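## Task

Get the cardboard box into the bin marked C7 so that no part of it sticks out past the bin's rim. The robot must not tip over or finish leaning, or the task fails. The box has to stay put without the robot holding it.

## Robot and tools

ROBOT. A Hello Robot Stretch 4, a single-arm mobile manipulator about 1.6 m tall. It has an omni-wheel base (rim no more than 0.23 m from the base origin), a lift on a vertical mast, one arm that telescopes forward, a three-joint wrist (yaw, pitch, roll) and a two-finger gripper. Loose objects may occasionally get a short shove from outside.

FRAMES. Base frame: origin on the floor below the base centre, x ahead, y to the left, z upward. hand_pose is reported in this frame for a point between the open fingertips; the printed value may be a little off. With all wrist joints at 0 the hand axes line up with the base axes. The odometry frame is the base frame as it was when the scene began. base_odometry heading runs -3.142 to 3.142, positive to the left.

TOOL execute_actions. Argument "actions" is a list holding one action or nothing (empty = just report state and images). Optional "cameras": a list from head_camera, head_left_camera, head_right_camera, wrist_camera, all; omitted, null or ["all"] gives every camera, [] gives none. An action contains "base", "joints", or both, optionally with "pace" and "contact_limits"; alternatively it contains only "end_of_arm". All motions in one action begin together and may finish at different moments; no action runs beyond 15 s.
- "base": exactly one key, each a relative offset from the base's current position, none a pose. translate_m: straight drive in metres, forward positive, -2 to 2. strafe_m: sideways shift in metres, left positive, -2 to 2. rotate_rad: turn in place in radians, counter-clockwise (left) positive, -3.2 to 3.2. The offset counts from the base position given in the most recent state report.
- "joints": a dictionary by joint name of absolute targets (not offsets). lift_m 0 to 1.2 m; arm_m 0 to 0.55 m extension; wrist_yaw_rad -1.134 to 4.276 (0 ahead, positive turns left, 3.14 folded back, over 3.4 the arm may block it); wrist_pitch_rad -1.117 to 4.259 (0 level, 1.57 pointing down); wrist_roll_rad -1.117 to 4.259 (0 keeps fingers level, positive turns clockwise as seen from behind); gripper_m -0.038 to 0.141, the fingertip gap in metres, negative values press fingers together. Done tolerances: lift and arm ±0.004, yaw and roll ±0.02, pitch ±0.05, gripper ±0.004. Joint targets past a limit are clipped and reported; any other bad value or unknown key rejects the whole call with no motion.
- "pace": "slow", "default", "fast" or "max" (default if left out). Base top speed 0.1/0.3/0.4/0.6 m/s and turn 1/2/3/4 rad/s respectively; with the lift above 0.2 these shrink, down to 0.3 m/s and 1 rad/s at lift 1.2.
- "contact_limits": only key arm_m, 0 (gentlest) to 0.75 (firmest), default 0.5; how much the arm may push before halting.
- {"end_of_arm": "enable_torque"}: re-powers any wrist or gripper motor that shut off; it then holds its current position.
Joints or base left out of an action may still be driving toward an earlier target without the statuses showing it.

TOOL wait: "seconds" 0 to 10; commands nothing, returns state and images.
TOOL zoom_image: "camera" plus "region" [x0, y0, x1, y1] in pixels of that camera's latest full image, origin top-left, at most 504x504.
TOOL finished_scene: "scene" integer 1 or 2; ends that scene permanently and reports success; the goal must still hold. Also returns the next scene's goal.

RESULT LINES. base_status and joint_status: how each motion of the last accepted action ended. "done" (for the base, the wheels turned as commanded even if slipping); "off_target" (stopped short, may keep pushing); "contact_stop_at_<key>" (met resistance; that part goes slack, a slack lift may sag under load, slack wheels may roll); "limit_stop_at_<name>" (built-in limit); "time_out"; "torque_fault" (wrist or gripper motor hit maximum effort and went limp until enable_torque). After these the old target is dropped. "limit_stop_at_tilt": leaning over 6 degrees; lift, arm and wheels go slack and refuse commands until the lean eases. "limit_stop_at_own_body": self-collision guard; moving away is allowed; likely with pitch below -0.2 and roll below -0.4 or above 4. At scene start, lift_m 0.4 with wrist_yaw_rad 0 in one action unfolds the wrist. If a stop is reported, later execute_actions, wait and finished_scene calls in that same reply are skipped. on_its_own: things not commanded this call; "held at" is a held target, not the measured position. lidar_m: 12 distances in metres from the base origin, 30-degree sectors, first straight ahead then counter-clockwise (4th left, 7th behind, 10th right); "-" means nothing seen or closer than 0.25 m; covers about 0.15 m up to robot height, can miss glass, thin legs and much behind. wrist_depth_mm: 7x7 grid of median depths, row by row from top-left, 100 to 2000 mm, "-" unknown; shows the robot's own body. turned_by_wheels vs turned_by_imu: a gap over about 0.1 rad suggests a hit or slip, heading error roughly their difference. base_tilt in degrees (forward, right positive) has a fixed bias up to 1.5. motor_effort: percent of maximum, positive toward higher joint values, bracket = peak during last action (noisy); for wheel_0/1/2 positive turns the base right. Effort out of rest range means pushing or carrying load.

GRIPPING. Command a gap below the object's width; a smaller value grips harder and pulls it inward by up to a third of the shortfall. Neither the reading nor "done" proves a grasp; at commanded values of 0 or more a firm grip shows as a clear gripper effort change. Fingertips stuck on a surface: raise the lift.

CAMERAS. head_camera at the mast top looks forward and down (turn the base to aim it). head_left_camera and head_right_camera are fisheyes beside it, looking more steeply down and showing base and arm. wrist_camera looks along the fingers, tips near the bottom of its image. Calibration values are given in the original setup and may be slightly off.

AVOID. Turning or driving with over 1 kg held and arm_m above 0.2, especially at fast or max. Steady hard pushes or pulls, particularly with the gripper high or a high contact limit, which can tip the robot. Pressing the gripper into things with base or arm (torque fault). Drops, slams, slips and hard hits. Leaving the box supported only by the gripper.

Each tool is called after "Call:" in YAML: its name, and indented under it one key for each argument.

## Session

Call:
execute_actions:
  actions: []
  cameras: ["head_left_camera","wrist_camera"]

Scene clock: 0.00 s.
base_odometry: x=+0.000 y=+0.000 heading=+0.000 (m, m, rad; odometry frame)
turned_by_wheels: +0.000 (rad since the last result)
turned_by_imu: +0.000 (rad since the last result)
base_tilt: forward=-0.4 right=-0.3 (deg)
lidar_m: 0.95 0.99 1.40 2.24 1.03 0.75 0.71 0.77 0.71 0.67 0.71 0.98
base_status: not commanded
joint_positions: lift_m=+0.203 arm_m=+0.000 wrist_yaw_rad=+3.121 wrist_pitch_rad=-0.002 wrist_roll_rad=-0.006 gripper_m=+0.057
joint_status: not commanded
motor_effort: lift_m=+21 arm_m=+0 wrist_yaw_rad=+0 wrist_pitch_rad=-7 wrist_roll_rad=-1 gripper_m=-4 wheel_0=+0 wheel_1=+0 wheel_2=+0 (%)
hand_pose: x=-0.1155 y=+0.0935 z=+0.3823 quat_wxyz=(+0.011, +0.001, -0.003, +1.000) (m; base frame)
wrist_depth_mm: - 143 904 891 891 878 866 / - 135 193 904 891 878 866 / - 117 150 891 866 878 854 / - 130 185 878 878 866 854 / 140 174 866 866 866 854 854 / 878 878 866 854 213 854 842 / 878 866 866 866 842 854 854
pictures: head_left_camera, wrist_camera
camera_calibration (this result's frames):
wrist_camera: T_world_to_cam=[[0.0000646382, 0.998881, -0.047304, -0.0627467], [-0.0431724, -0.0472571, -0.997949, 0.444487], [-0.999068, 0.00210673, 0.043121, 0.0960703], [0, 0, 0, 1]] pos_world=[0.115174, 0.0834793, 0.436465]
Images, in order (width x height): head_left_camera 420x672, wrist_camera 616x392.

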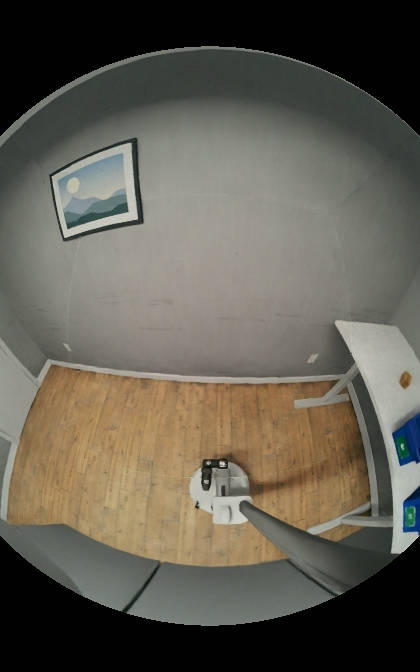

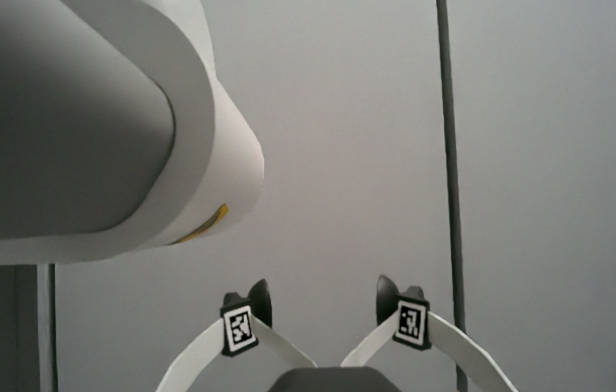

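Call:
execute_actions:
  actions:
    - {"base":{"rotate_rad":-1.6},"joints":{"lift_m":0.85,"wrist_yaw_rad":0,"gripper_m":0.14,"wrist_pitch_rad":0.3}}
  cameras: ["head_camera","wrist_camera"]

Scene clock: 3.57 s.
base_odometry: x=+0.000 y=+0.000 heading=-1.600 (m, m, rad; odometry frame)
turned_by_wheels: -1.600 (rad since the last result)
turned_by_imu: -1.585 (rad since the last result)
base_tilt: forward=-0.3 right=-0.4 (deg)
lidar_m: 0.66 0.72 0.98 0.95 0.99 1.37 2.23 1.07 0.76 0.72 0.77 0.71
base_status: done
joint_positions: lift_m=+0.850 arm_m=+0.000 wrist_yaw_rad=+0.000 wrist_pitch_rad=+0.302 wrist_roll_rad=-0.006 gripper_m=+0.140
joint_status: all done
motor_effort: lift_m=+24(25) arm_m=+0(0) wrist_yaw_rad=+0(6) wrist_pitch_rad=-6(4) wrist_roll_rad=+0(2) gripper_m=-1(5) wheel_0=+1(1) wheel_1=+1(6) wheel_2=+0(5) (%)
hand_pose: x=+0.4465 y=-0.0873 z=+0.9421 quat_wxyz=(+0.989, -0.003, +0.150, +0.001) (m; base frame)
wrist_depth_mm: 1182 1182 1160 1205 1160 1182 1025 / 1229 1205 1205 1182 1182 469 904 / 1281 854 488 627 654 496 492 / 539 530 504 488 525 496 484 / 1366 1336 1397 1366 1397 1336 1060 / 1464 1397 1430 1397 1397 207 1042 / 1464 1464 1499 160 1430 991 1098
pictures: head_camera, wrist_camera
camera_calibration (this result's frames):
wrist_camera: T_world_to_cam=[[0.00614148, -0.998659, -0.0514061, -0.0289952], [-0.258802, 0.0480683, -0.964734, 1.09224], [0.965911, 0.0192289, -0.25816, 0.0417547], [0, 0, 0, 1]] pos_world=[0.242521, -0.0822614, 1.06301]
Images, in order (width x height): head_camera 420x560, wrist_camera 616x392.

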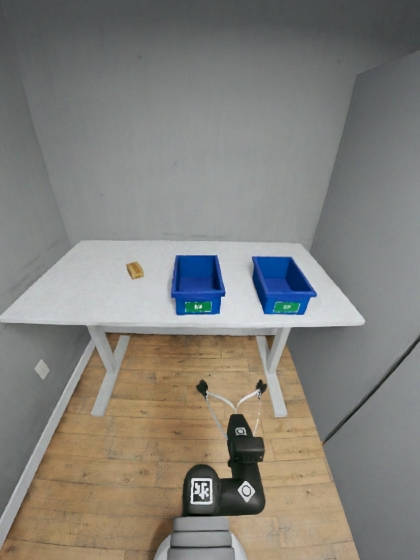

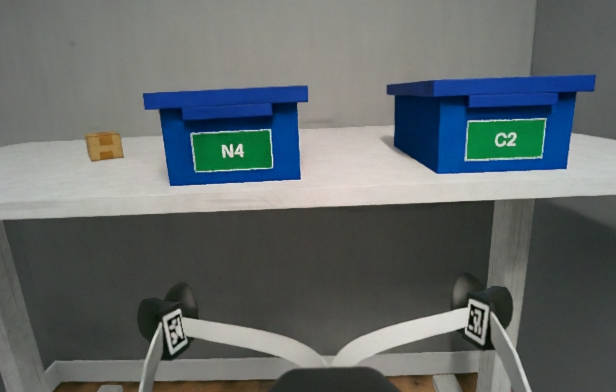

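Call:
execute_actions:
  actions:
    - {"base":{"strafe_m":0.45},"joints":{"lift_m":0.9}}
  cameras: []

Call:
execute_actions:
  actions:
    - {"base":{"translate_m":0.2},"joints":{"arm_m":0.15}}
  cameras: ["wrist_camera"]

Scene clock: 6.57 s.
base_odometry: x=+0.450 y=-0.013 heading=-1.600 (m, m, rad; odometry frame)
turned_by_wheels: +0.000 (rad since the last result)
turned_by_imu: +0.002 (rad since the last result)
base_tilt: forward=-0.2 right=-0.4 (deg)
lidar_m: 0.66 0.71 0.53 0.49 0.53 0.71 2.18 1.69 1.24 1.18 0.99 0.70
base_status: done
joint_positions: lift_m=+0.900 arm_m=+0.000 wrist_yaw_rad=+0.000 wrist_pitch_rad=+0.302 wrist_roll_rad=-0.006 gripper_m=+0.140
joint_status: all done
motor_effort: lift_m=+23(25) arm_m=+0(0) wrist_yaw_rad=-3(2) wrist_pitch_rad=-6(5) wrist_roll_rad=-1(2) gripper_m=-1(0) wheel_0=+1(11) wheel_1=+1(8) wheel_2=+1(0) (%)
hand_pose: x=+0.4465 y=-0.0874 z=+0.9921 quat_wxyz=(+0.989, -0.003, +0.150, +0.001) (m; base frame)
wrist_depth_mm: 917 1182 1182 1182 1182 1160 1160 / 878 1205 1255 1229 1229 1182 1182 / 878 1229 1255 1229 1255 564 477 / 759 676 640 627 597 521 504 / 504 500 1366 1397 1366 1366 1366 / 866 1078 1397 1430 1430 206 1397 / 866 1078 1499 160 1499 1464 1464
pictures: none
No camera images: the call's "cameras" was empty. Leave "cameras" out to get every camera's image.

Scene clock: 8.63 s.
base_odometry: x=+0.444 y=-0.213 heading=-1.599 (m, m, rad; odometry frame)
turned_by_wheels: +0.000 (rad since the last result)
turned_by_imu: -0.001 (rad since the last result)
base_tilt: forward=-0.4 right=-0.4 (deg)
lidar_m: 0.47 0.47 0.50 0.50 0.52 0.74 2.17 1.69 1.22 1.17 0.70 0.52
base_status: done
joint_positions: lift_m=+0.900 arm_m=+0.149 wrist_yaw_rad=+0.000 wrist_pitch_rad=+0.302 wrist_roll_rad=-0.006 gripper_m=+0.140
joint_status: all done
motor_effort: lift_m=+24(24) arm_m=+7(6) wrist_yaw_rad=-1(0) wrist_pitch_rad=-6(5) wrist_roll_rad=-1(1) gripper_m=+1(1) wheel_0=+1(6) wheel_1=+0(3) wheel_2=+1(7) (%)
hand_pose: x=+0.5951 y=-0.0874 z=+0.9921 quat_wxyz=(+0.989, -0.003, +0.150, +0.001) (m; base frame)
wrist_depth_mm: 831 831 842 842 820 831 809 / 866 866 866 866 878 878 854 / 878 917 917 891 891 878 377 / 778 668 640 469 580 574 379 / 427 418 410 402 387 377 351 / 309 291 286 296 290 206 279 / 242 230 228 160 220 216 223
pictures: wrist_camera
camera_calibration (this result's frames):
wrist_camera: T_world_to_cam=[[0.00588203, -0.99866, -0.0514067, -0.0272536], [-0.258863, 0.0481346, -0.964714, 1.17895], [0.965896, 0.0189817, -0.258233, -0.0888027], [0, 0, 0, 1]] pos_world=[0.39112, -0.0822797, 1.11302]
Images, in order (width x height): wrist_camera 616x392.

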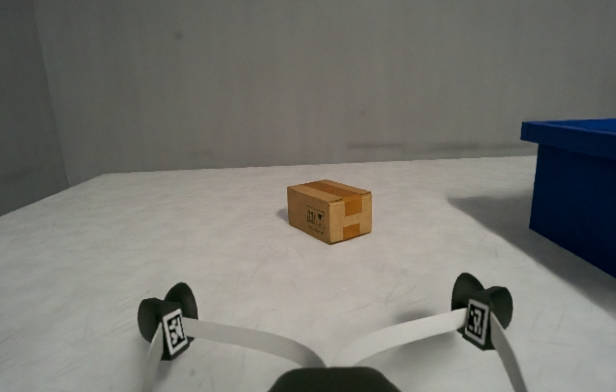

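Call:
execute_actions:
  actions:
    - {"joints":{"arm_m":0.4,"lift_m":0.89}}
  cameras: ["wrist_camera"]

Call:
execute_actions:
  actions:
    - {"joints":{"gripper_m":0.02}}
  cameras: ["wrist_camera"]

Call:
execute_actions:
  actions:
    - {"joints":{"arm_m":0,"lift_m":0.95}}
  cameras: []

Call:
execute_actions:
  actions:
    - {"base":{"rotate_rad":-3.0}}
  cameras: ["head_left_camera","wrist_camera"]

Scene clock: 10.70 s.
base_odometry: x=+0.444 y=-0.213 heading=-1.599 (m, m, rad; odometry frame)
turned_by_wheels: +0.000 (rad since the last result)
turned_by_imu: +0.000 (rad since the last result)
base_tilt: forward=-0.3 right=-0.3 (deg)
lidar_m: 0.47 0.50 0.54 0.47 0.53 0.74 2.16 1.71 1.24 1.17 0.69 0.50
base_status: not commanded
joint_positions: lift_m=+0.890 arm_m=+0.399 wrist_yaw_rad=+0.000 wrist_pitch_rad=+0.302 wrist_roll_rad=-0.006 gripper_m=+0.140
joint_status: all done
motor_effort: lift_m=+18(22) arm_m=+7(8) wrist_yaw_rad=+0(1) wrist_pitch_rad=-7(6) wrist_roll_rad=-2(2) gripper_m=+0(0) wheel_0=+2(1) wheel_1=+0(0) wheel_2=+1(1) (%)
hand_pose: x=+0.8451 y=-0.0874 z=+0.9826 quat_wxyz=(+0.989, -0.003, +0.150, +0.001) (m; base frame)
wrist_depth_mm: 609 615 603 603 597 597 591 / 634 634 634 615 621 621 615 / 661 654 647 654 647 647 634 / 676 621 597 580 554 535 521 / 402 392 384 375 364 355 347 / 290 273 265 195 182 206 260 / 227 215 213 160 176 204 208
pictures: wrist_camera
camera_calibration (this result's frames):
wrist_camera: T_world_to_cam=[[0.00587777, -0.998661, -0.0514066, -0.0292102], [-0.258844, 0.048136, -0.964719, 1.23447], [0.965901, 0.0189767, -0.258215, -0.33271], [0, 0, 0, 1]] pos_world=[0.641073, -0.08228, 1.10351]
Images, in order (width x height): wrist_camera 616x392.

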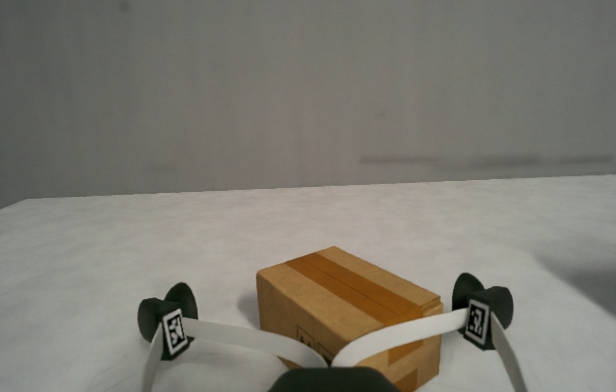

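Scene clock: 12.87 s.
base_odometry: x=+0.444 y=-0.213 heading=-1.599 (m, m, rad; odometry frame)
turned_by_wheels: +0.000 (rad since the last result)
turned_by_imu: +0.000 (rad since the last result)
base_tilt: forward=-0.2 right=-0.3 (deg)
lidar_m: 0.46 0.48 0.52 0.47 0.53 0.72 2.14 1.70 1.24 1.18 0.70 0.51
base_status: not commanded
joint_positions: lift_m=+0.890 arm_m=+0.399 wrist_yaw_rad=+0.000 wrist_pitch_rad=+0.303 wrist_roll_rad=-0.006 gripper_m=+0.021
joint_status: all done
motor_effort: lift_m=+18(18) arm_m=+7(7) wrist_yaw_rad=+0(2) wrist_pitch_rad=-9(10) wrist_roll_rad=+0(2) gripper_m=-27(27) wheel_0=+1(1) wheel_1=+0(0) wheel_2=+1(1) (%)
hand_pose: x=+0.8450 y=-0.0874 z=+0.9824 quat_wxyz=(+0.989, -0.003, +0.151, +0.001) (m; base frame)
wrist_depth_mm: 609 609 615 603 597 597 597 / 627 627 621 621 621 621 615 / 661 654 647 654 647 647 654 / 668 615 591 569 554 530 512 / 397 389 382 241 359 351 347 / 287 283 256 179 183 263 257 / 226 216 203 168 176 194 207
pictures: wrist_camera
camera_calibration (this result's frames):
wrist_camera: T_world_to_cam=[[0.0058314, -0.998661, -0.0514117, -0.0291784], [-0.259723, 0.0481356, -0.964483, 1.23472], [0.965665, 0.0189771, -0.259095, -0.331636], [0, 0, 0, 1]] pos_world=[0.641105, -0.08228, 1.10344]
Images, in order (width x height): wrist_camera 616x392.

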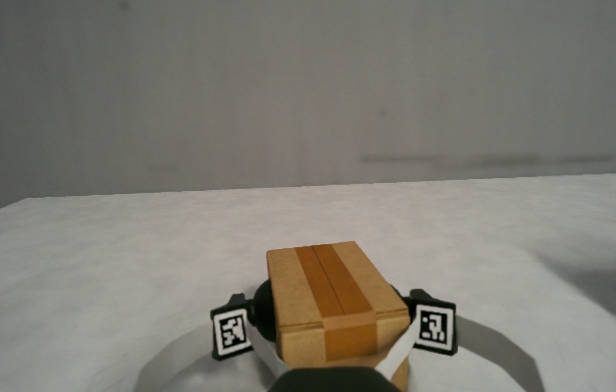

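Scene clock: 15.13 s.
base_odometry: x=+0.444 y=-0.213 heading=-1.600 (m, m, rad; odometry frame)
turned_by_wheels: +0.000 (rad since the last result)
turned_by_imu: +0.000 (rad since the last result)
base_tilt: forward=-0.3 right=-0.3 (deg)
lidar_m: 0.47 0.49 0.53 0.50 0.53 0.76 2.12 1.72 1.24 1.17 0.71 0.51
base_status: not commanded
joint_positions: lift_m=+0.950 arm_m=+0.001 wrist_yaw_rad=+0.000 wrist_pitch_rad=+0.304 wrist_roll_rad=-0.006 gripper_m=+0.021
joint_status: all done
motor_effort: lift_m=+24(25) arm_m=-7(7) wrist_yaw_rad=+1(1) wrist_pitch_rad=-12(10) wrist_roll_rad=-1(2) gripper_m=-26(26) wheel_0=+1(1) wheel_1=+0(0) wheel_2=+1(1) (%)
hand_pose: x=+0.4475 y=-0.0874 z=+1.0417 quat_wxyz=(+0.988, -0.003, +0.151, +0.000) (m; base frame)
wrist_depth_mm: 917 991 960 976 960 991 976 / 878 991 1025 1008 1008 991 1008 / 878 1078 1060 1060 1042 1042 1025 / 842 866 854 809 768 554 392 / 564 549 535 241 512 488 397 / 407 402 359 178 183 370 362 / 319 303 291 168 176 290 294
pictures: none
No camera images: the call's "cameras" was empty. Leave "cameras" out to get every camera's image.

Scene clock: 18.13 s.
base_odometry: x=+0.444 y=-0.213 heading=+1.684 (m, m, rad; odometry frame)
turned_by_wheels: -3.000 (rad since the last result)
turned_by_imu: -2.971 (rad since the last result)
base_tilt: forward=-0.3 right=-0.3 (deg)
lidar_m: 2.40 1.49 1.20 1.19 0.61 0.47 0.46 0.50 0.50 0.50 0.56 0.85
base_status: done
joint_positions: lift_m=+0.950 arm_m=+0.001 wrist_yaw_rad=+0.000 wrist_pitch_rad=+0.303 wrist_roll_rad=-0.006 gripper_m=+0.021
joint_status: not commanded
motor_effort: lift_m=+23(24) arm_m=-7(7) wrist_yaw_rad=+0(1) wrist_pitch_rad=-11(11) wrist_roll_rad=+0(1) gripper_m=-24(25) wheel_0=+2(6) wheel_1=+0(7) wheel_2=+0(6) (%)
hand_pose: x=+0.4476 y=-0.0875 z=+1.0418 quat_wxyz=(+0.989, -0.003, +0.151, +0.000) (m; base frame)
wrist_depth_mm: - - - - 1983 1708 976 / - - - - - 1661 976 / - - - - - 1756 946 / - - - - - 1708 931 / 1537 - - 241 - 1708 931 / 1499 - - 179 183 1397 960 / 1537 1756 1576 168 176 1229 904
pictures: head_left_camera, wrist_camera
camera_calibration (this result's frames):
wrist_camera: T_world_to_cam=[[0.00556894, -0.998662, -0.0514082, -0.0237595], [-0.260156, 0.0481918, -0.964363, 1.18887], [0.965551, 0.0187446, -0.259539, 0.0680484], [0, 0, 0, 1]] pos_world=[0.243718, -0.0822969, 1.16294]
Images, in order (width x height): head_left_camera 420x672, wrist_camera 616x392.

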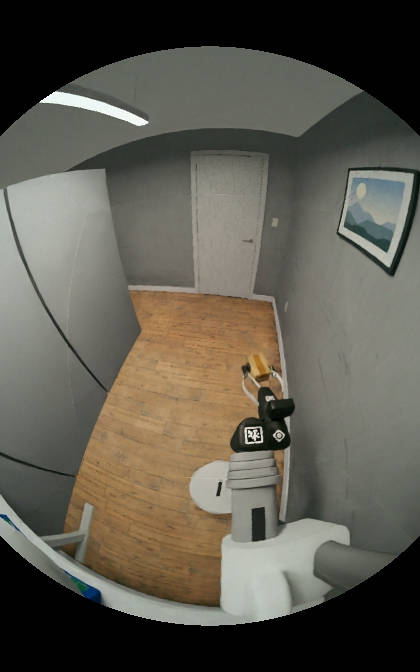

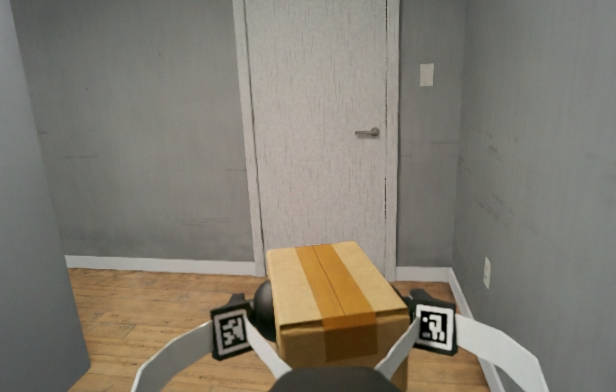

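Call:
execute_actions:
  actions:
    - {"base":{"translate_m":1.75}}
  cameras: []

Call:
execute_actions:
  actions:
    - {"base":{"rotate_rad":1.42}}
  cameras: []

Call:
execute_actions:
  actions:
    - {"base":{"strafe_m":-0.25}}
  cameras: ["head_left_camera"]

Scene clock: 25.60 s.
base_odometry: x=+0.246 y=+1.526 heading=+1.684 (m, m, rad; odometry frame)
turned_by_wheels: +0.000 (rad since the last result)
turned_by_imu: -0.009 (rad since the last result)
base_tilt: forward=-0.3 right=-0.3 (deg)
lidar_m: 0.70 0.78 1.23 0.96 1.02 1.58 2.01 0.93 0.77 0.74 0.82 0.70
base_status: done
joint_positions: lift_m=+0.950 arm_m=+0.001 wrist_yaw_rad=+0.000 wrist_pitch_rad=+0.303 wrist_roll_rad=-0.006 gripper_m=+0.021
joint_status: not commanded
motor_effort: lift_m=+23(23) arm_m=-7(7) wrist_yaw_rad=+0(1) wrist_pitch_rad=-12(10) wrist_roll_rad=-1(2) gripper_m=-25(27) wheel_0=+1(4) wheel_1=+1(7) wheel_2=+0(7) (%)
hand_pose: x=+0.4475 y=-0.0875 z=+1.0418 quat_wxyz=(+0.989, -0.003, +0.151, +0.000) (m; base frame)
wrist_depth_mm: 492 473 462 449 433 415 410 / 512 500 484 466 449 439 424 / 535 517 500 480 466 449 439 / 559 549 517 508 488 473 459 / 591 569 544 240 508 488 477 / 647 597 554 179 183 504 500 / 676 627 597 168 176 508 508
pictures: none
No camera images: the call's "cameras" was empty. Leave "cameras" out to get every camera's image.

Scene clock: 27.70 s.
base_odometry: x=+0.246 y=+1.526 heading=+3.104 (m, m, rad; odometry frame)
turned_by_wheels: +1.420 (rad since the last result)
turned_by_imu: +1.407 (rad since the last result)
base_tilt: forward=-0.3 right=-0.3 (deg)
lidar_m: 0.95 0.98 1.32 2.20 1.08 0.81 0.73 0.77 0.73 0.70 0.73 1.05
base_status: done
joint_positions: lift_m=+0.950 arm_m=+0.001 wrist_yaw_rad=+0.000 wrist_pitch_rad=+0.303 wrist_roll_rad=-0.006 gripper_m=+0.021
joint_status: not commanded
motor_effort: lift_m=+23(23) arm_m=-7(7) wrist_yaw_rad=+0(2) wrist_pitch_rad=-11(10) wrist_roll_rad=-1(2) gripper_m=-25(25) wheel_0=+1(6) wheel_1=+2(6) wheel_2=-1(5) (%)
hand_pose: x=+0.4476 y=-0.0874 z=+1.0418 quat_wxyz=(+0.989, -0.003, +0.151, +0.001) (m; base frame)
wrist_depth_mm: 661 668 - - - 1430 976 / 683 691 - - - 1430 960 / 707 723 - - - 1499 991 / 741 750 - - - 1499 991 / 778 778 1255 241 - 1499 991 / 831 809 866 178 184 1308 1008 / 842 831 904 169 175 1229 1008
pictures: none
No camera images: the call's "cameras" was empty. Leave "cameras" out to get every camera's image.

Scene clock: 29.83 s.
base_odometry: x=+0.256 y=+1.776 heading=+3.104 (m, m, rad; odometry frame)
turned_by_wheels: +0.000 (rad since the last result)
turned_by_imu: -0.001 (rad since the last result)
base_tilt: forward=-0.3 right=-0.4 (deg)
lidar_m: 1.84 1.04 1.31 2.44 1.09 0.80 0.75 0.69 0.46 0.46 0.48 0.67
base_status: done
joint_positions: lift_m=+0.950 arm_m=+0.001 wrist_yaw_rad=+0.000 wrist_pitch_rad=+0.303 wrist_roll_rad=-0.006 gripper_m=+0.021
joint_status: not commanded
motor_effort: lift_m=+23(23) arm_m=-7(6) wrist_yaw_rad=+0(0) wrist_pitch_rad=-10(10) wrist_roll_rad=+0(1) gripper_m=-25(24) wheel_0=-1(10) wheel_1=+0(7) wheel_2=-1(1) (%)
hand_pose: x=+0.4476 y=-0.0874 z=+1.0418 quat_wxyz=(+0.989, -0.003, +0.151, +0.000) (m; base frame)
wrist_depth_mm: 831 - - - 1756 866 609 / 809 - - - 1756 891 615 / 798 - - - 1921 891 627 / 809 1160 - - 1921 917 640 / 809 1205 - 240 1708 931 634 / 820 1160 1983 179 183 809 640 / 854 991 1537 168 176 768 654
pictures: head_left_camera
Images, in order (width x height): head_left_camera 420x672.

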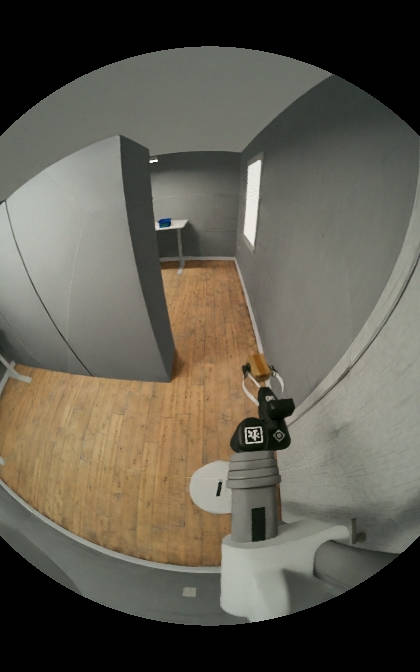

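Call:
execute_actions:
  actions:
    - {"base":{"translate_m":2}}
  cameras: []

Call:
execute_actions:
  actions:
    - {"base":{"strafe_m":1.0}}
  cameras: ["head_left_camera","wrist_camera"]

Scene clock: 38.13 s.
base_odometry: x=-1.743 y=+1.851 heading=+3.104 (m, m, rad; odometry frame)
turned_by_wheels: +0.000 (rad since the last result)
turned_by_imu: -0.011 (rad since the last result)
base_tilt: forward=-0.3 right=-0.3 (deg)
lidar_m: 1.62 1.32 1.66 2.45 0.82 0.75 1.92 0.67 0.47 0.43 0.46 0.59
base_status: done
joint_positions: lift_m=+0.950 arm_m=+0.001 wrist_yaw_rad=+0.000 wrist_pitch_rad=+0.303 wrist_roll_rad=-0.006 gripper_m=+0.021
joint_status: not commanded
motor_effort: lift_m=+23(23) arm_m=-7(7) wrist_yaw_rad=+0(2) wrist_pitch_rad=-10(10) wrist_roll_rad=-2(1) gripper_m=-27(26) wheel_0=-1(7) wheel_1=+1(4) wheel_2=+2(8) (%)
hand_pose: x=+0.4475 y=-0.0874 z=+1.0418 quat_wxyz=(+0.989, -0.003, +0.151, +0.000) (m; base frame)
wrist_depth_mm: 1618 1618 1618 1661 1499 750 539 / 1708 1708 1708 1708 1576 778 544 / 1756 1808 1863 1756 1618 778 549 / 1229 1863 1921 1921 1661 809 559 / 1983 1921 1983 240 1430 788 564 / - 1921 - 179 184 741 549 / 1863 1576 1618 168 175 683 521
pictures: none
No camera images: the call's "cameras" was empty. Leave "cameras" out to get every camera's image.

Scene clock: 42.80 s.
base_odometry: x=-1.780 y=+0.851 heading=+3.104 (m, m, rad; odometry frame)
turned_by_wheels: +0.000 (rad since the last result)
turned_by_imu: +0.002 (rad since the last result)
base_tilt: forward=-0.4 right=-0.4 (deg)
lidar_m: 1.15 1.19 1.56 1.50 0.87 0.60 0.57 0.61 1.52 1.42 1.45 1.22
base_status: done
joint_positions: lift_m=+0.950 arm_m=+0.001 wrist_yaw_rad=+0.000 wrist_pitch_rad=+0.303 wrist_roll_rad=-0.006 gripper_m=+0.021
joint_status: not commanded
motor_effort: lift_m=+22(23) arm_m=-7(7) wrist_yaw_rad=+0(0) wrist_pitch_rad=-12(9) wrist_roll_rad=-1(1) gripper_m=-28(25) wheel_0=+2(9) wheel_1=-2(6) wheel_2=+1(1) (%)
hand_pose: x=+0.4475 y=-0.0874 z=+1.0418 quat_wxyz=(+0.989, -0.003, +0.151, +0.000) (m; base frame)
wrist_depth_mm: 1618 1661 1537 1661 1661 1708 1661 / 1661 1756 1661 1756 1708 1708 1756 / 1756 1708 1255 1008 1708 1808 1708 / 1255 1182 1921 1921 1863 1756 1863 / 1808 1921 1921 241 1983 1863 1921 / 1983 1983 1921 179 184 1983 1983 / 1756 1661 1618 168 175 1576 1576
pictures: head_left_camera, wrist_camera
camera_calibration (this result's frames):
wrist_camera: T_world_to_cam=[[0.0057297, -0.998661, -0.051411, -0.0237814], [-0.260138, 0.0481532, -0.96437, 1.18891], [0.965554, 0.0188995, -0.259514, 0.0680534], [0, 0, 0, 1]] pos_world=[0.243708, -0.0822856, 1.16299]
Images, in order (width x height): head_left_camera 420x672, wrist_camera 616x392.

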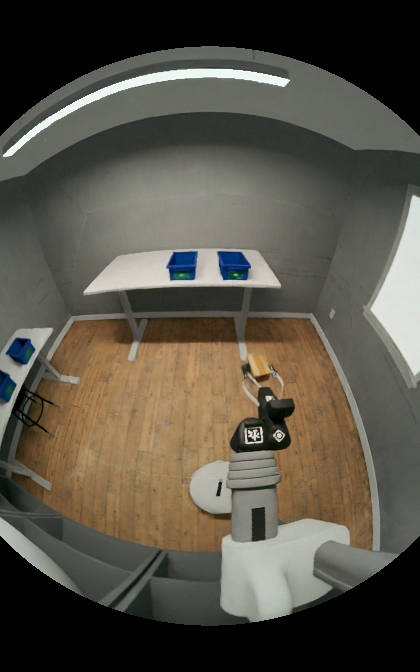

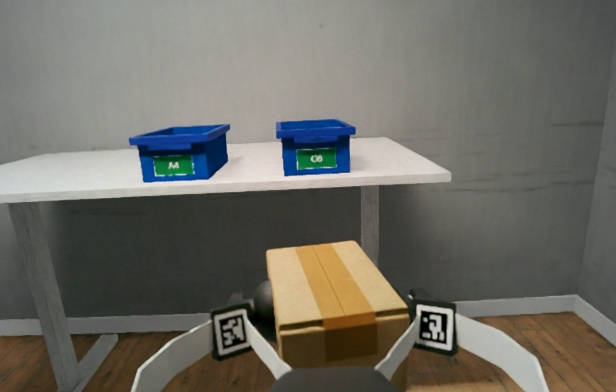

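Call:
execute_actions:
  actions:
    - {"base":{"rotate_rad":1.62}}
  cameras: []

Call:
execute_actions:
  actions:
    - {"base":{"translate_m":0.6}}
  cameras: ["head_camera","wrist_camera"]

Scene clock: 45.13 s.
base_odometry: x=-1.780 y=+0.851 heading=-1.559 (m, m, rad; odometry frame)
turned_by_wheels: +1.620 (rad since the last result)
turned_by_imu: +1.605 (rad since the last result)
base_tilt: forward=-0.3 right=-0.3 (deg)
lidar_m: 1.50 0.81 0.61 0.56 0.60 1.50 1.44 1.49 1.20 1.15 1.23 1.56
base_status: done
joint_positions: lift_m=+0.950 arm_m=+0.001 wrist_yaw_rad=+0.000 wrist_pitch_rad=+0.303 wrist_roll_rad=-0.006 gripper_m=+0.021
joint_status: not commanded
motor_effort: lift_m=+22(23) arm_m=-7(7) wrist_yaw_rad=-1(2) wrist_pitch_rad=-11(10) wrist_roll_rad=-1(1) gripper_m=-26(26) wheel_0=-2(6) wheel_1=+2(6) wheel_2=-1(6) (%)
hand_pose: x=+0.4476 y=-0.0874 z=+1.0419 quat_wxyz=(+0.989, -0.003, +0.151, +0.001) (m; base frame)
wrist_depth_mm: 1008 1921 1921 1921 1863 1983 1921 / 1060 1983 1983 1921 1983 1983 1983 / 1138 - - - - - - / 1118 - 1808 1661 1397 1397 - / 1229 1499 - 241 1661 - - / 1229 1336 1863 178 182 1983 - / 991 1308 1618 167 176 1499 1618
pictures: none
No camera images: the call's "cameras" was empty. Leave "cameras" out to get every camera's image.

Scene clock: 48.60 s.
base_odometry: x=-1.773 y=+0.251 heading=-1.559 (m, m, rad; odometry frame)
turned_by_wheels: +0.000 (rad since the last result)
turned_by_imu: -0.003 (rad since the last result)
base_tilt: forward=-0.3 right=-0.5 (deg)
lidar_m: 0.89 0.81 0.58 0.56 0.59 0.85 2.04 2.13 1.22 1.16 1.23 0.92
base_status: done
joint_positions: lift_m=+0.950 arm_m=+0.001 wrist_yaw_rad=+0.000 wrist_pitch_rad=+0.303 wrist_roll_rad=-0.006 gripper_m=+0.021
joint_status: not commanded
motor_effort: lift_m=+22(22) arm_m=-7(7) wrist_yaw_rad=+0(3) wrist_pitch_rad=-8(10) wrist_roll_rad=-1(2) gripper_m=-25(25) wheel_0=-1(4) wheel_1=+0(2) wheel_2=+0(9) (%)
hand_pose: x=+0.4476 y=-0.0874 z=+1.0419 quat_wxyz=(+0.989, -0.003, +0.151, +0.001) (m; base frame)
wrist_depth_mm: 1336 1308 1336 1366 1366 1366 1366 / 1430 1397 1464 1397 1397 1366 1430 / 1464 1430 1464 1499 1464 1464 1464 / 1430 1576 1537 1537 1499 1499 1464 / 1537 1576 1118 241 866 917 878 / 1205 891 798 178 184 788 788 / 991 1576 1281 168 175 1042 1430
pictures: head_camera, wrist_camera
camera_calibration (this result's frames):
wrist_camera: T_world_to_cam=[[0.00581078, -0.998661, -0.0514139, -0.0237897], [-0.260078, 0.0481361, -0.964387, 1.18896], [0.96557, 0.0189755, -0.25945, 0.0679899], [0, 0, 0, 1]] pos_world=[0.243712, -0.0822801, 1.16304]
Images, in order (width x height): head_camera 420x560, wrist_camera 616x392.

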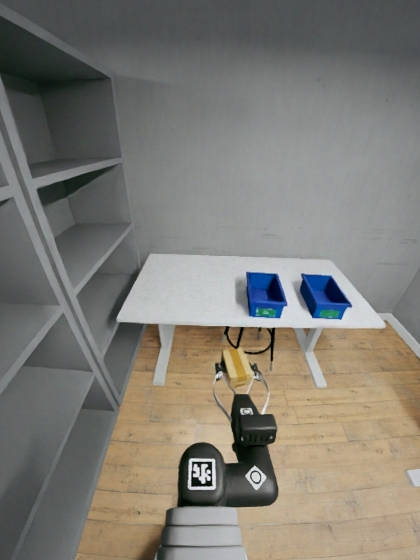

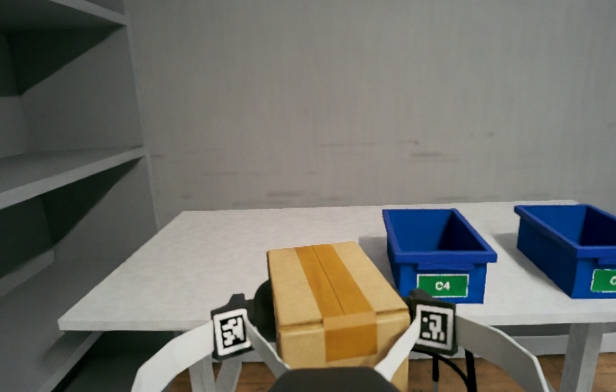

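Call:
execute_actions:
  actions:
    - {"base":{"strafe_m":-0.62},"joints":{"lift_m":0.88}}
  cameras: []

Call:
execute_actions:
  actions:
    - {"base":{"translate_m":0.25}}
  cameras: ["head_camera","wrist_camera"]

Scene clock: 52.17 s.
base_odometry: x=-2.393 y=+0.244 heading=-1.559 (m, m, rad; odometry frame)
turned_by_wheels: +0.000 (rad since the last result)
turned_by_imu: -0.001 (rad since the last result)
base_tilt: forward=-0.3 right=-0.4 (deg)
lidar_m: 0.87 0.92 1.20 1.17 1.23 2.13 2.05 0.81 0.58 0.54 0.56 0.91
base_status: done
joint_positions: lift_m=+0.880 arm_m=+0.001 wrist_yaw_rad=+0.000 wrist_pitch_rad=+0.303 wrist_roll_rad=-0.006 gripper_m=+0.021
joint_status: all done
motor_effort: lift_m=+18(21) arm_m=-7(7) wrist_yaw_rad=+0(0) wrist_pitch_rad=-9(11) wrist_roll_rad=-1(1) gripper_m=-27(27) wheel_0=-1(10) wheel_1=+1(5) wheel_2=+0(0) (%)
hand_pose: x=+0.4476 y=-0.0874 z=+0.9722 quat_wxyz=(+0.989, -0.003, +0.151, +0.000) (m; base frame)
wrist_depth_mm: 1397 1366 1366 1336 1366 1336 1336 / 1430 1397 1397 1430 1397 1430 1366 / 1499 1499 1464 1499 1499 1397 1430 / 1499 1537 1336 1042 1366 1537 1537 / 991 778 891 240 891 1618 1576 / 1464 1008 750 179 183 741 1618 / 1576 1576 1430 168 176 1430 1537
pictures: none
No camera images: the call's "cameras" was empty. Leave "cameras" out to get every camera's image.

Scene clock: 54.43 s.
base_odometry: x=-2.390 y=-0.006 heading=-1.559 (m, m, rad; odometry frame)
turned_by_wheels: +0.000 (rad since the last result)
turned_by_imu: -0.001 (rad since the last result)
base_tilt: forward=-0.3 right=-0.4 (deg)
lidar_m: 0.64 0.66 0.95 1.18 1.24 1.73 2.30 0.80 0.56 0.54 0.55 0.66
base_status: done
joint_positions: lift_m=+0.880 arm_m=+0.001 wrist_yaw_rad=+0.000 wrist_pitch_rad=+0.303 wrist_roll_rad=-0.006 gripper_m=+0.021
joint_status: not commanded
motor_effort: lift_m=+19(19) arm_m=-7(7) wrist_yaw_rad=+1(1) wrist_pitch_rad=-10(11) wrist_roll_rad=-1(1) gripper_m=-26(27) wheel_0=+0(5) wheel_1=-1(8) wheel_2=+1(7) (%)
hand_pose: x=+0.4476 y=-0.0874 z=+0.9722 quat_wxyz=(+0.989, -0.003, +0.151, +0.001) (m; base frame)
wrist_depth_mm: 1118 1118 1118 1118 1118 1098 1118 / 1182 1182 1182 1160 1138 1138 1138 / 1229 1205 1182 1182 1205 1182 1182 / 1281 1229 1281 1281 1255 1255 1229 / 960 798 904 240 842 1281 1308 / 517 574 517 178 183 661 1336 / 544 535 508 168 175 484 535
pictures: head_camera, wrist_camera
camera_calibration (this result's frames):
wrist_camera: T_world_to_cam=[[0.00584776, -0.99866, -0.0514141, -0.02738], [-0.260106, 0.0481262, -0.96438, 1.12173], [0.965562, 0.0190126, -0.259476, 0.0499349], [0, 0, 0, 1]] pos_world=[0.243714, -0.0822774, 1.09332]
Images, in order (width x height): head_camera 420x560, wrist_camera 616x392.

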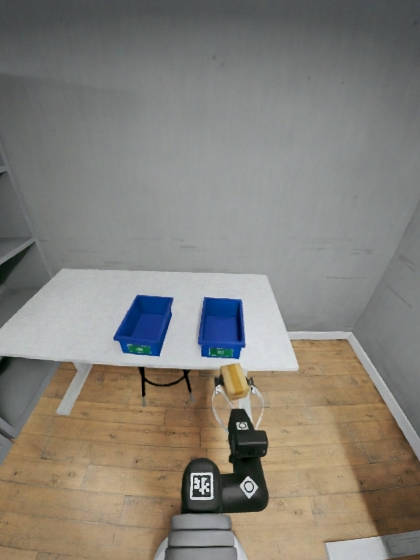

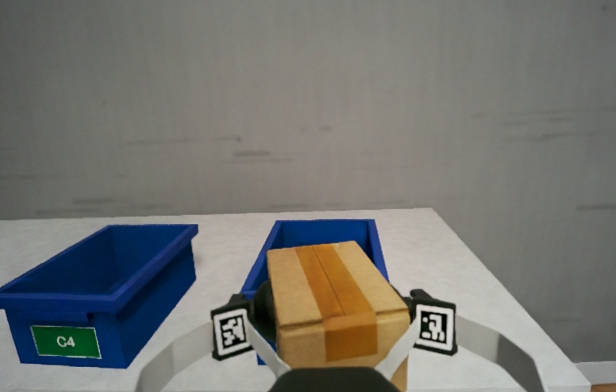

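Call:
execute_actions:
  actions:
    - {"base":{"strafe_m":0.02},"joints":{"arm_m":0.42}}
  cameras: []

Call:
execute_actions:
  actions:
    - {"joints":{"lift_m":0.81,"wrist_pitch_rad":0.6}}
  cameras: []

Call:
execute_actions:
  actions:
    - {"joints":{"gripper_m":0.1}}
  cameras: []

Call:
execute_actions:
  actions:
    - {"joints":{"lift_m":0.95,"wrist_pitch_rad":1.0}}
  cameras: ["wrist_camera"]

Scene clock: 56.93 s.
base_odometry: x=-2.370 y=-0.006 heading=-1.559 (m, m, rad; odometry frame)
turned_by_wheels: +0.000 (rad since the last result)
turned_by_imu: +0.000 (rad since the last result)
base_tilt: forward=-0.2 right=-0.3 (deg)
lidar_m: 0.63 0.68 0.96 1.14 1.22 1.68 2.30 0.86 0.59 0.55 0.60 0.66
base_status: done
joint_positions: lift_m=+0.880 arm_m=+0.419 wrist_yaw_rad=+0.000 wrist_pitch_rad=+0.303 wrist_roll_rad=-0.006 gripper_m=+0.021
joint_status: all done
motor_effort: lift_m=+19(19) arm_m=+7(7) wrist_yaw_rad=-2(0) wrist_pitch_rad=-10(10) wrist_roll_rad=-2(1) gripper_m=-24(27) wheel_0=+2(6) wheel_1=+0(5) wheel_2=+0(0) (%)
hand_pose: x=+0.8650 y=-0.0874 z=+0.9722 quat_wxyz=(+0.989, -0.003, +0.151, +0.001) (m; base frame)
wrist_depth_mm: 723 741 723 723 715 715 707 / 768 768 759 759 759 750 750 / 798 798 788 788 778 768 759 / 820 820 809 809 820 798 798 / 866 866 854 240 831 842 820 / 715 707 634 178 184 654 878 / 377 521 368 167 176 325 512
pictures: none
No camera images: the call's "cameras" was empty. Leave "cameras" out to get every camera's image.

Scene clock: 58.17 s.
base_odometry: x=-2.370 y=-0.006 heading=-1.559 (m, m, rad; odometry frame)
turned_by_wheels: +0.000 (rad since the last result)
turned_by_imu: +0.000 (rad since the last result)
base_tilt: forward=-0.4 right=-0.3 (deg)
lidar_m: 0.62 0.68 0.97 1.15 1.23 1.68 2.30 0.85 0.57 0.55 0.57 0.66
base_status: not commanded
joint_positions: lift_m=+0.810 arm_m=+0.419 wrist_yaw_rad=+0.000 wrist_pitch_rad=+0.603 wrist_roll_rad=-0.006 gripper_m=+0.021
joint_status: all done
motor_effort: lift_m=+18(17) arm_m=+7(7) wrist_yaw_rad=+0(1) wrist_pitch_rad=-8(10) wrist_roll_rad=-1(1) gripper_m=-24(27) wheel_0=+2(1) wheel_1=-1(0) wheel_2=+1(0) (%)
hand_pose: x=+0.8273 y=-0.0874 z=+0.8249 quat_wxyz=(+0.955, -0.003, +0.297, +0.001) (m; base frame)
wrist_depth_mm: 723 723 723 723 715 707 715 / 788 788 788 788 768 768 759 / 732 699 683 668 661 640 820 / 343 539 508 355 347 340 496 / 340 436 289 240 379 257 399 / 338 359 207 178 183 217 260 / 314 301 187 168 176 200 175
pictures: none
No camera images: the call's "cameras" was empty. Leave "cameras" out to get every camera's image.

Scene clock: 59.80 s.
base_odometry: x=-2.370 y=-0.006 heading=-1.559 (m, m, rad; odometry frame)
turned_by_wheels: +0.000 (rad since the last result)
turned_by_imu: +0.000 (rad since the last result)
base_tilt: forward=-0.3 right=-0.3 (deg)
lidar_m: 0.65 0.67 0.96 1.14 1.22 1.68 2.29 0.83 0.60 0.56 0.59 0.66
base_status: not commanded
joint_positions: lift_m=+0.810 arm_m=+0.419 wrist_yaw_rad=-0.001 wrist_pitch_rad=+0.602 wrist_roll_rad=-0.006 gripper_m=+0.100
joint_status: all done
motor_effort: lift_m=+18(18) arm_m=+7(7) wrist_yaw_rad=+1(4) wrist_pitch_rad=-8(9) wrist_roll_rad=-2(1) gripper_m=-3(24) wheel_0=+1(2) wheel_1=+0(0) wheel_2=+1(0) (%)
hand_pose: x=+0.8273 y=-0.0877 z=+0.8249 quat_wxyz=(+0.955, -0.003, +0.297, +0.000) (m; base frame)
wrist_depth_mm: 723 723 715 715 723 715 715 / 788 788 778 788 778 768 788 / 732 707 699 676 654 640 820 / 347 539 351 353 345 480 492 / 343 436 291 387 377 277 402 / 338 347 220 349 336 200 338 / 312 180 242 167 289 177 283
pictures: none
No camera images: the call's "cameras" was empty. Leave "cameras" out to get every camera's image.

Scene clock: 61.43 s.
base_odometry: x=-2.370 y=-0.006 heading=-1.559 (m, m, rad; odometry frame)
turned_by_wheels: +0.000 (rad since the last result)
turned_by_imu: +0.000 (rad since the last result)
base_tilt: forward=-0.2 right=-0.2 (deg)
lidar_m: 0.63 0.66 0.96 1.15 1.21 1.70 2.29 0.82 0.60 0.55 0.61 0.64
base_status: not commanded
joint_positions: lift_m=+0.950 arm_m=+0.419 wrist_yaw_rad=+0.000 wrist_pitch_rad=+1.001 wrist_roll_rad=-0.006 gripper_m=+0.100
joint_status: all done
motor_effort: lift_m=+23(26) arm_m=+6(7) wrist_yaw_rad=+1(4) wrist_pitch_rad=-2(7) wrist_roll_rad=-2(2) gripper_m=-3(1) wheel_0=+1(1) wheel_1=+0(1) wheel_2=+1(1) (%)
hand_pose: x=+0.7454 y=-0.0874 z=+0.8850 quat_wxyz=(+0.877, -0.003, +0.480, +0.001) (m; base frame)
wrist_depth_mm: 707 715 691 676 668 647 831 / 615 603 603 585 585 574 917 / 418 521 452 421 402 508 504 / 377 466 407 466 445 462 455 / 353 433 410 418 407 418 413 / 353 394 216 342 379 373 379 / 353 359 271 309 332 238 349
pictures: wrist_camera
camera_calibration (this result's frames):
wrist_camera: T_world_to_cam=[[-0.0288024, -0.998649, -0.0432493, -0.0150158], [-0.818895, 0.0483858, -0.5719, 1.18434], [0.57322, 0.0189445, -0.819183, 0.527564], [0, 0, 0, 1]] pos_world=[0.667004, -0.082295, 1.10884]
Images, in order (width x height): wrist_camera 616x392.

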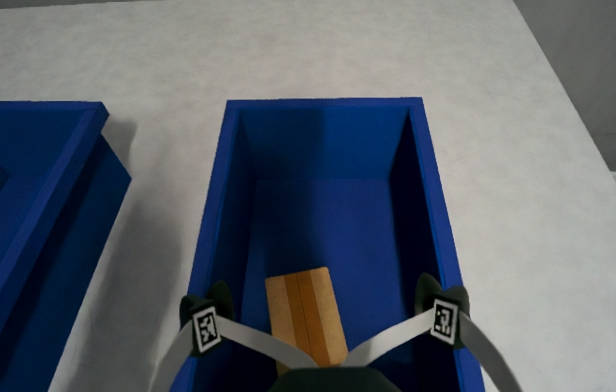

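Call:
finished_scene:
  scene: 2

The scene is finished: the task was done.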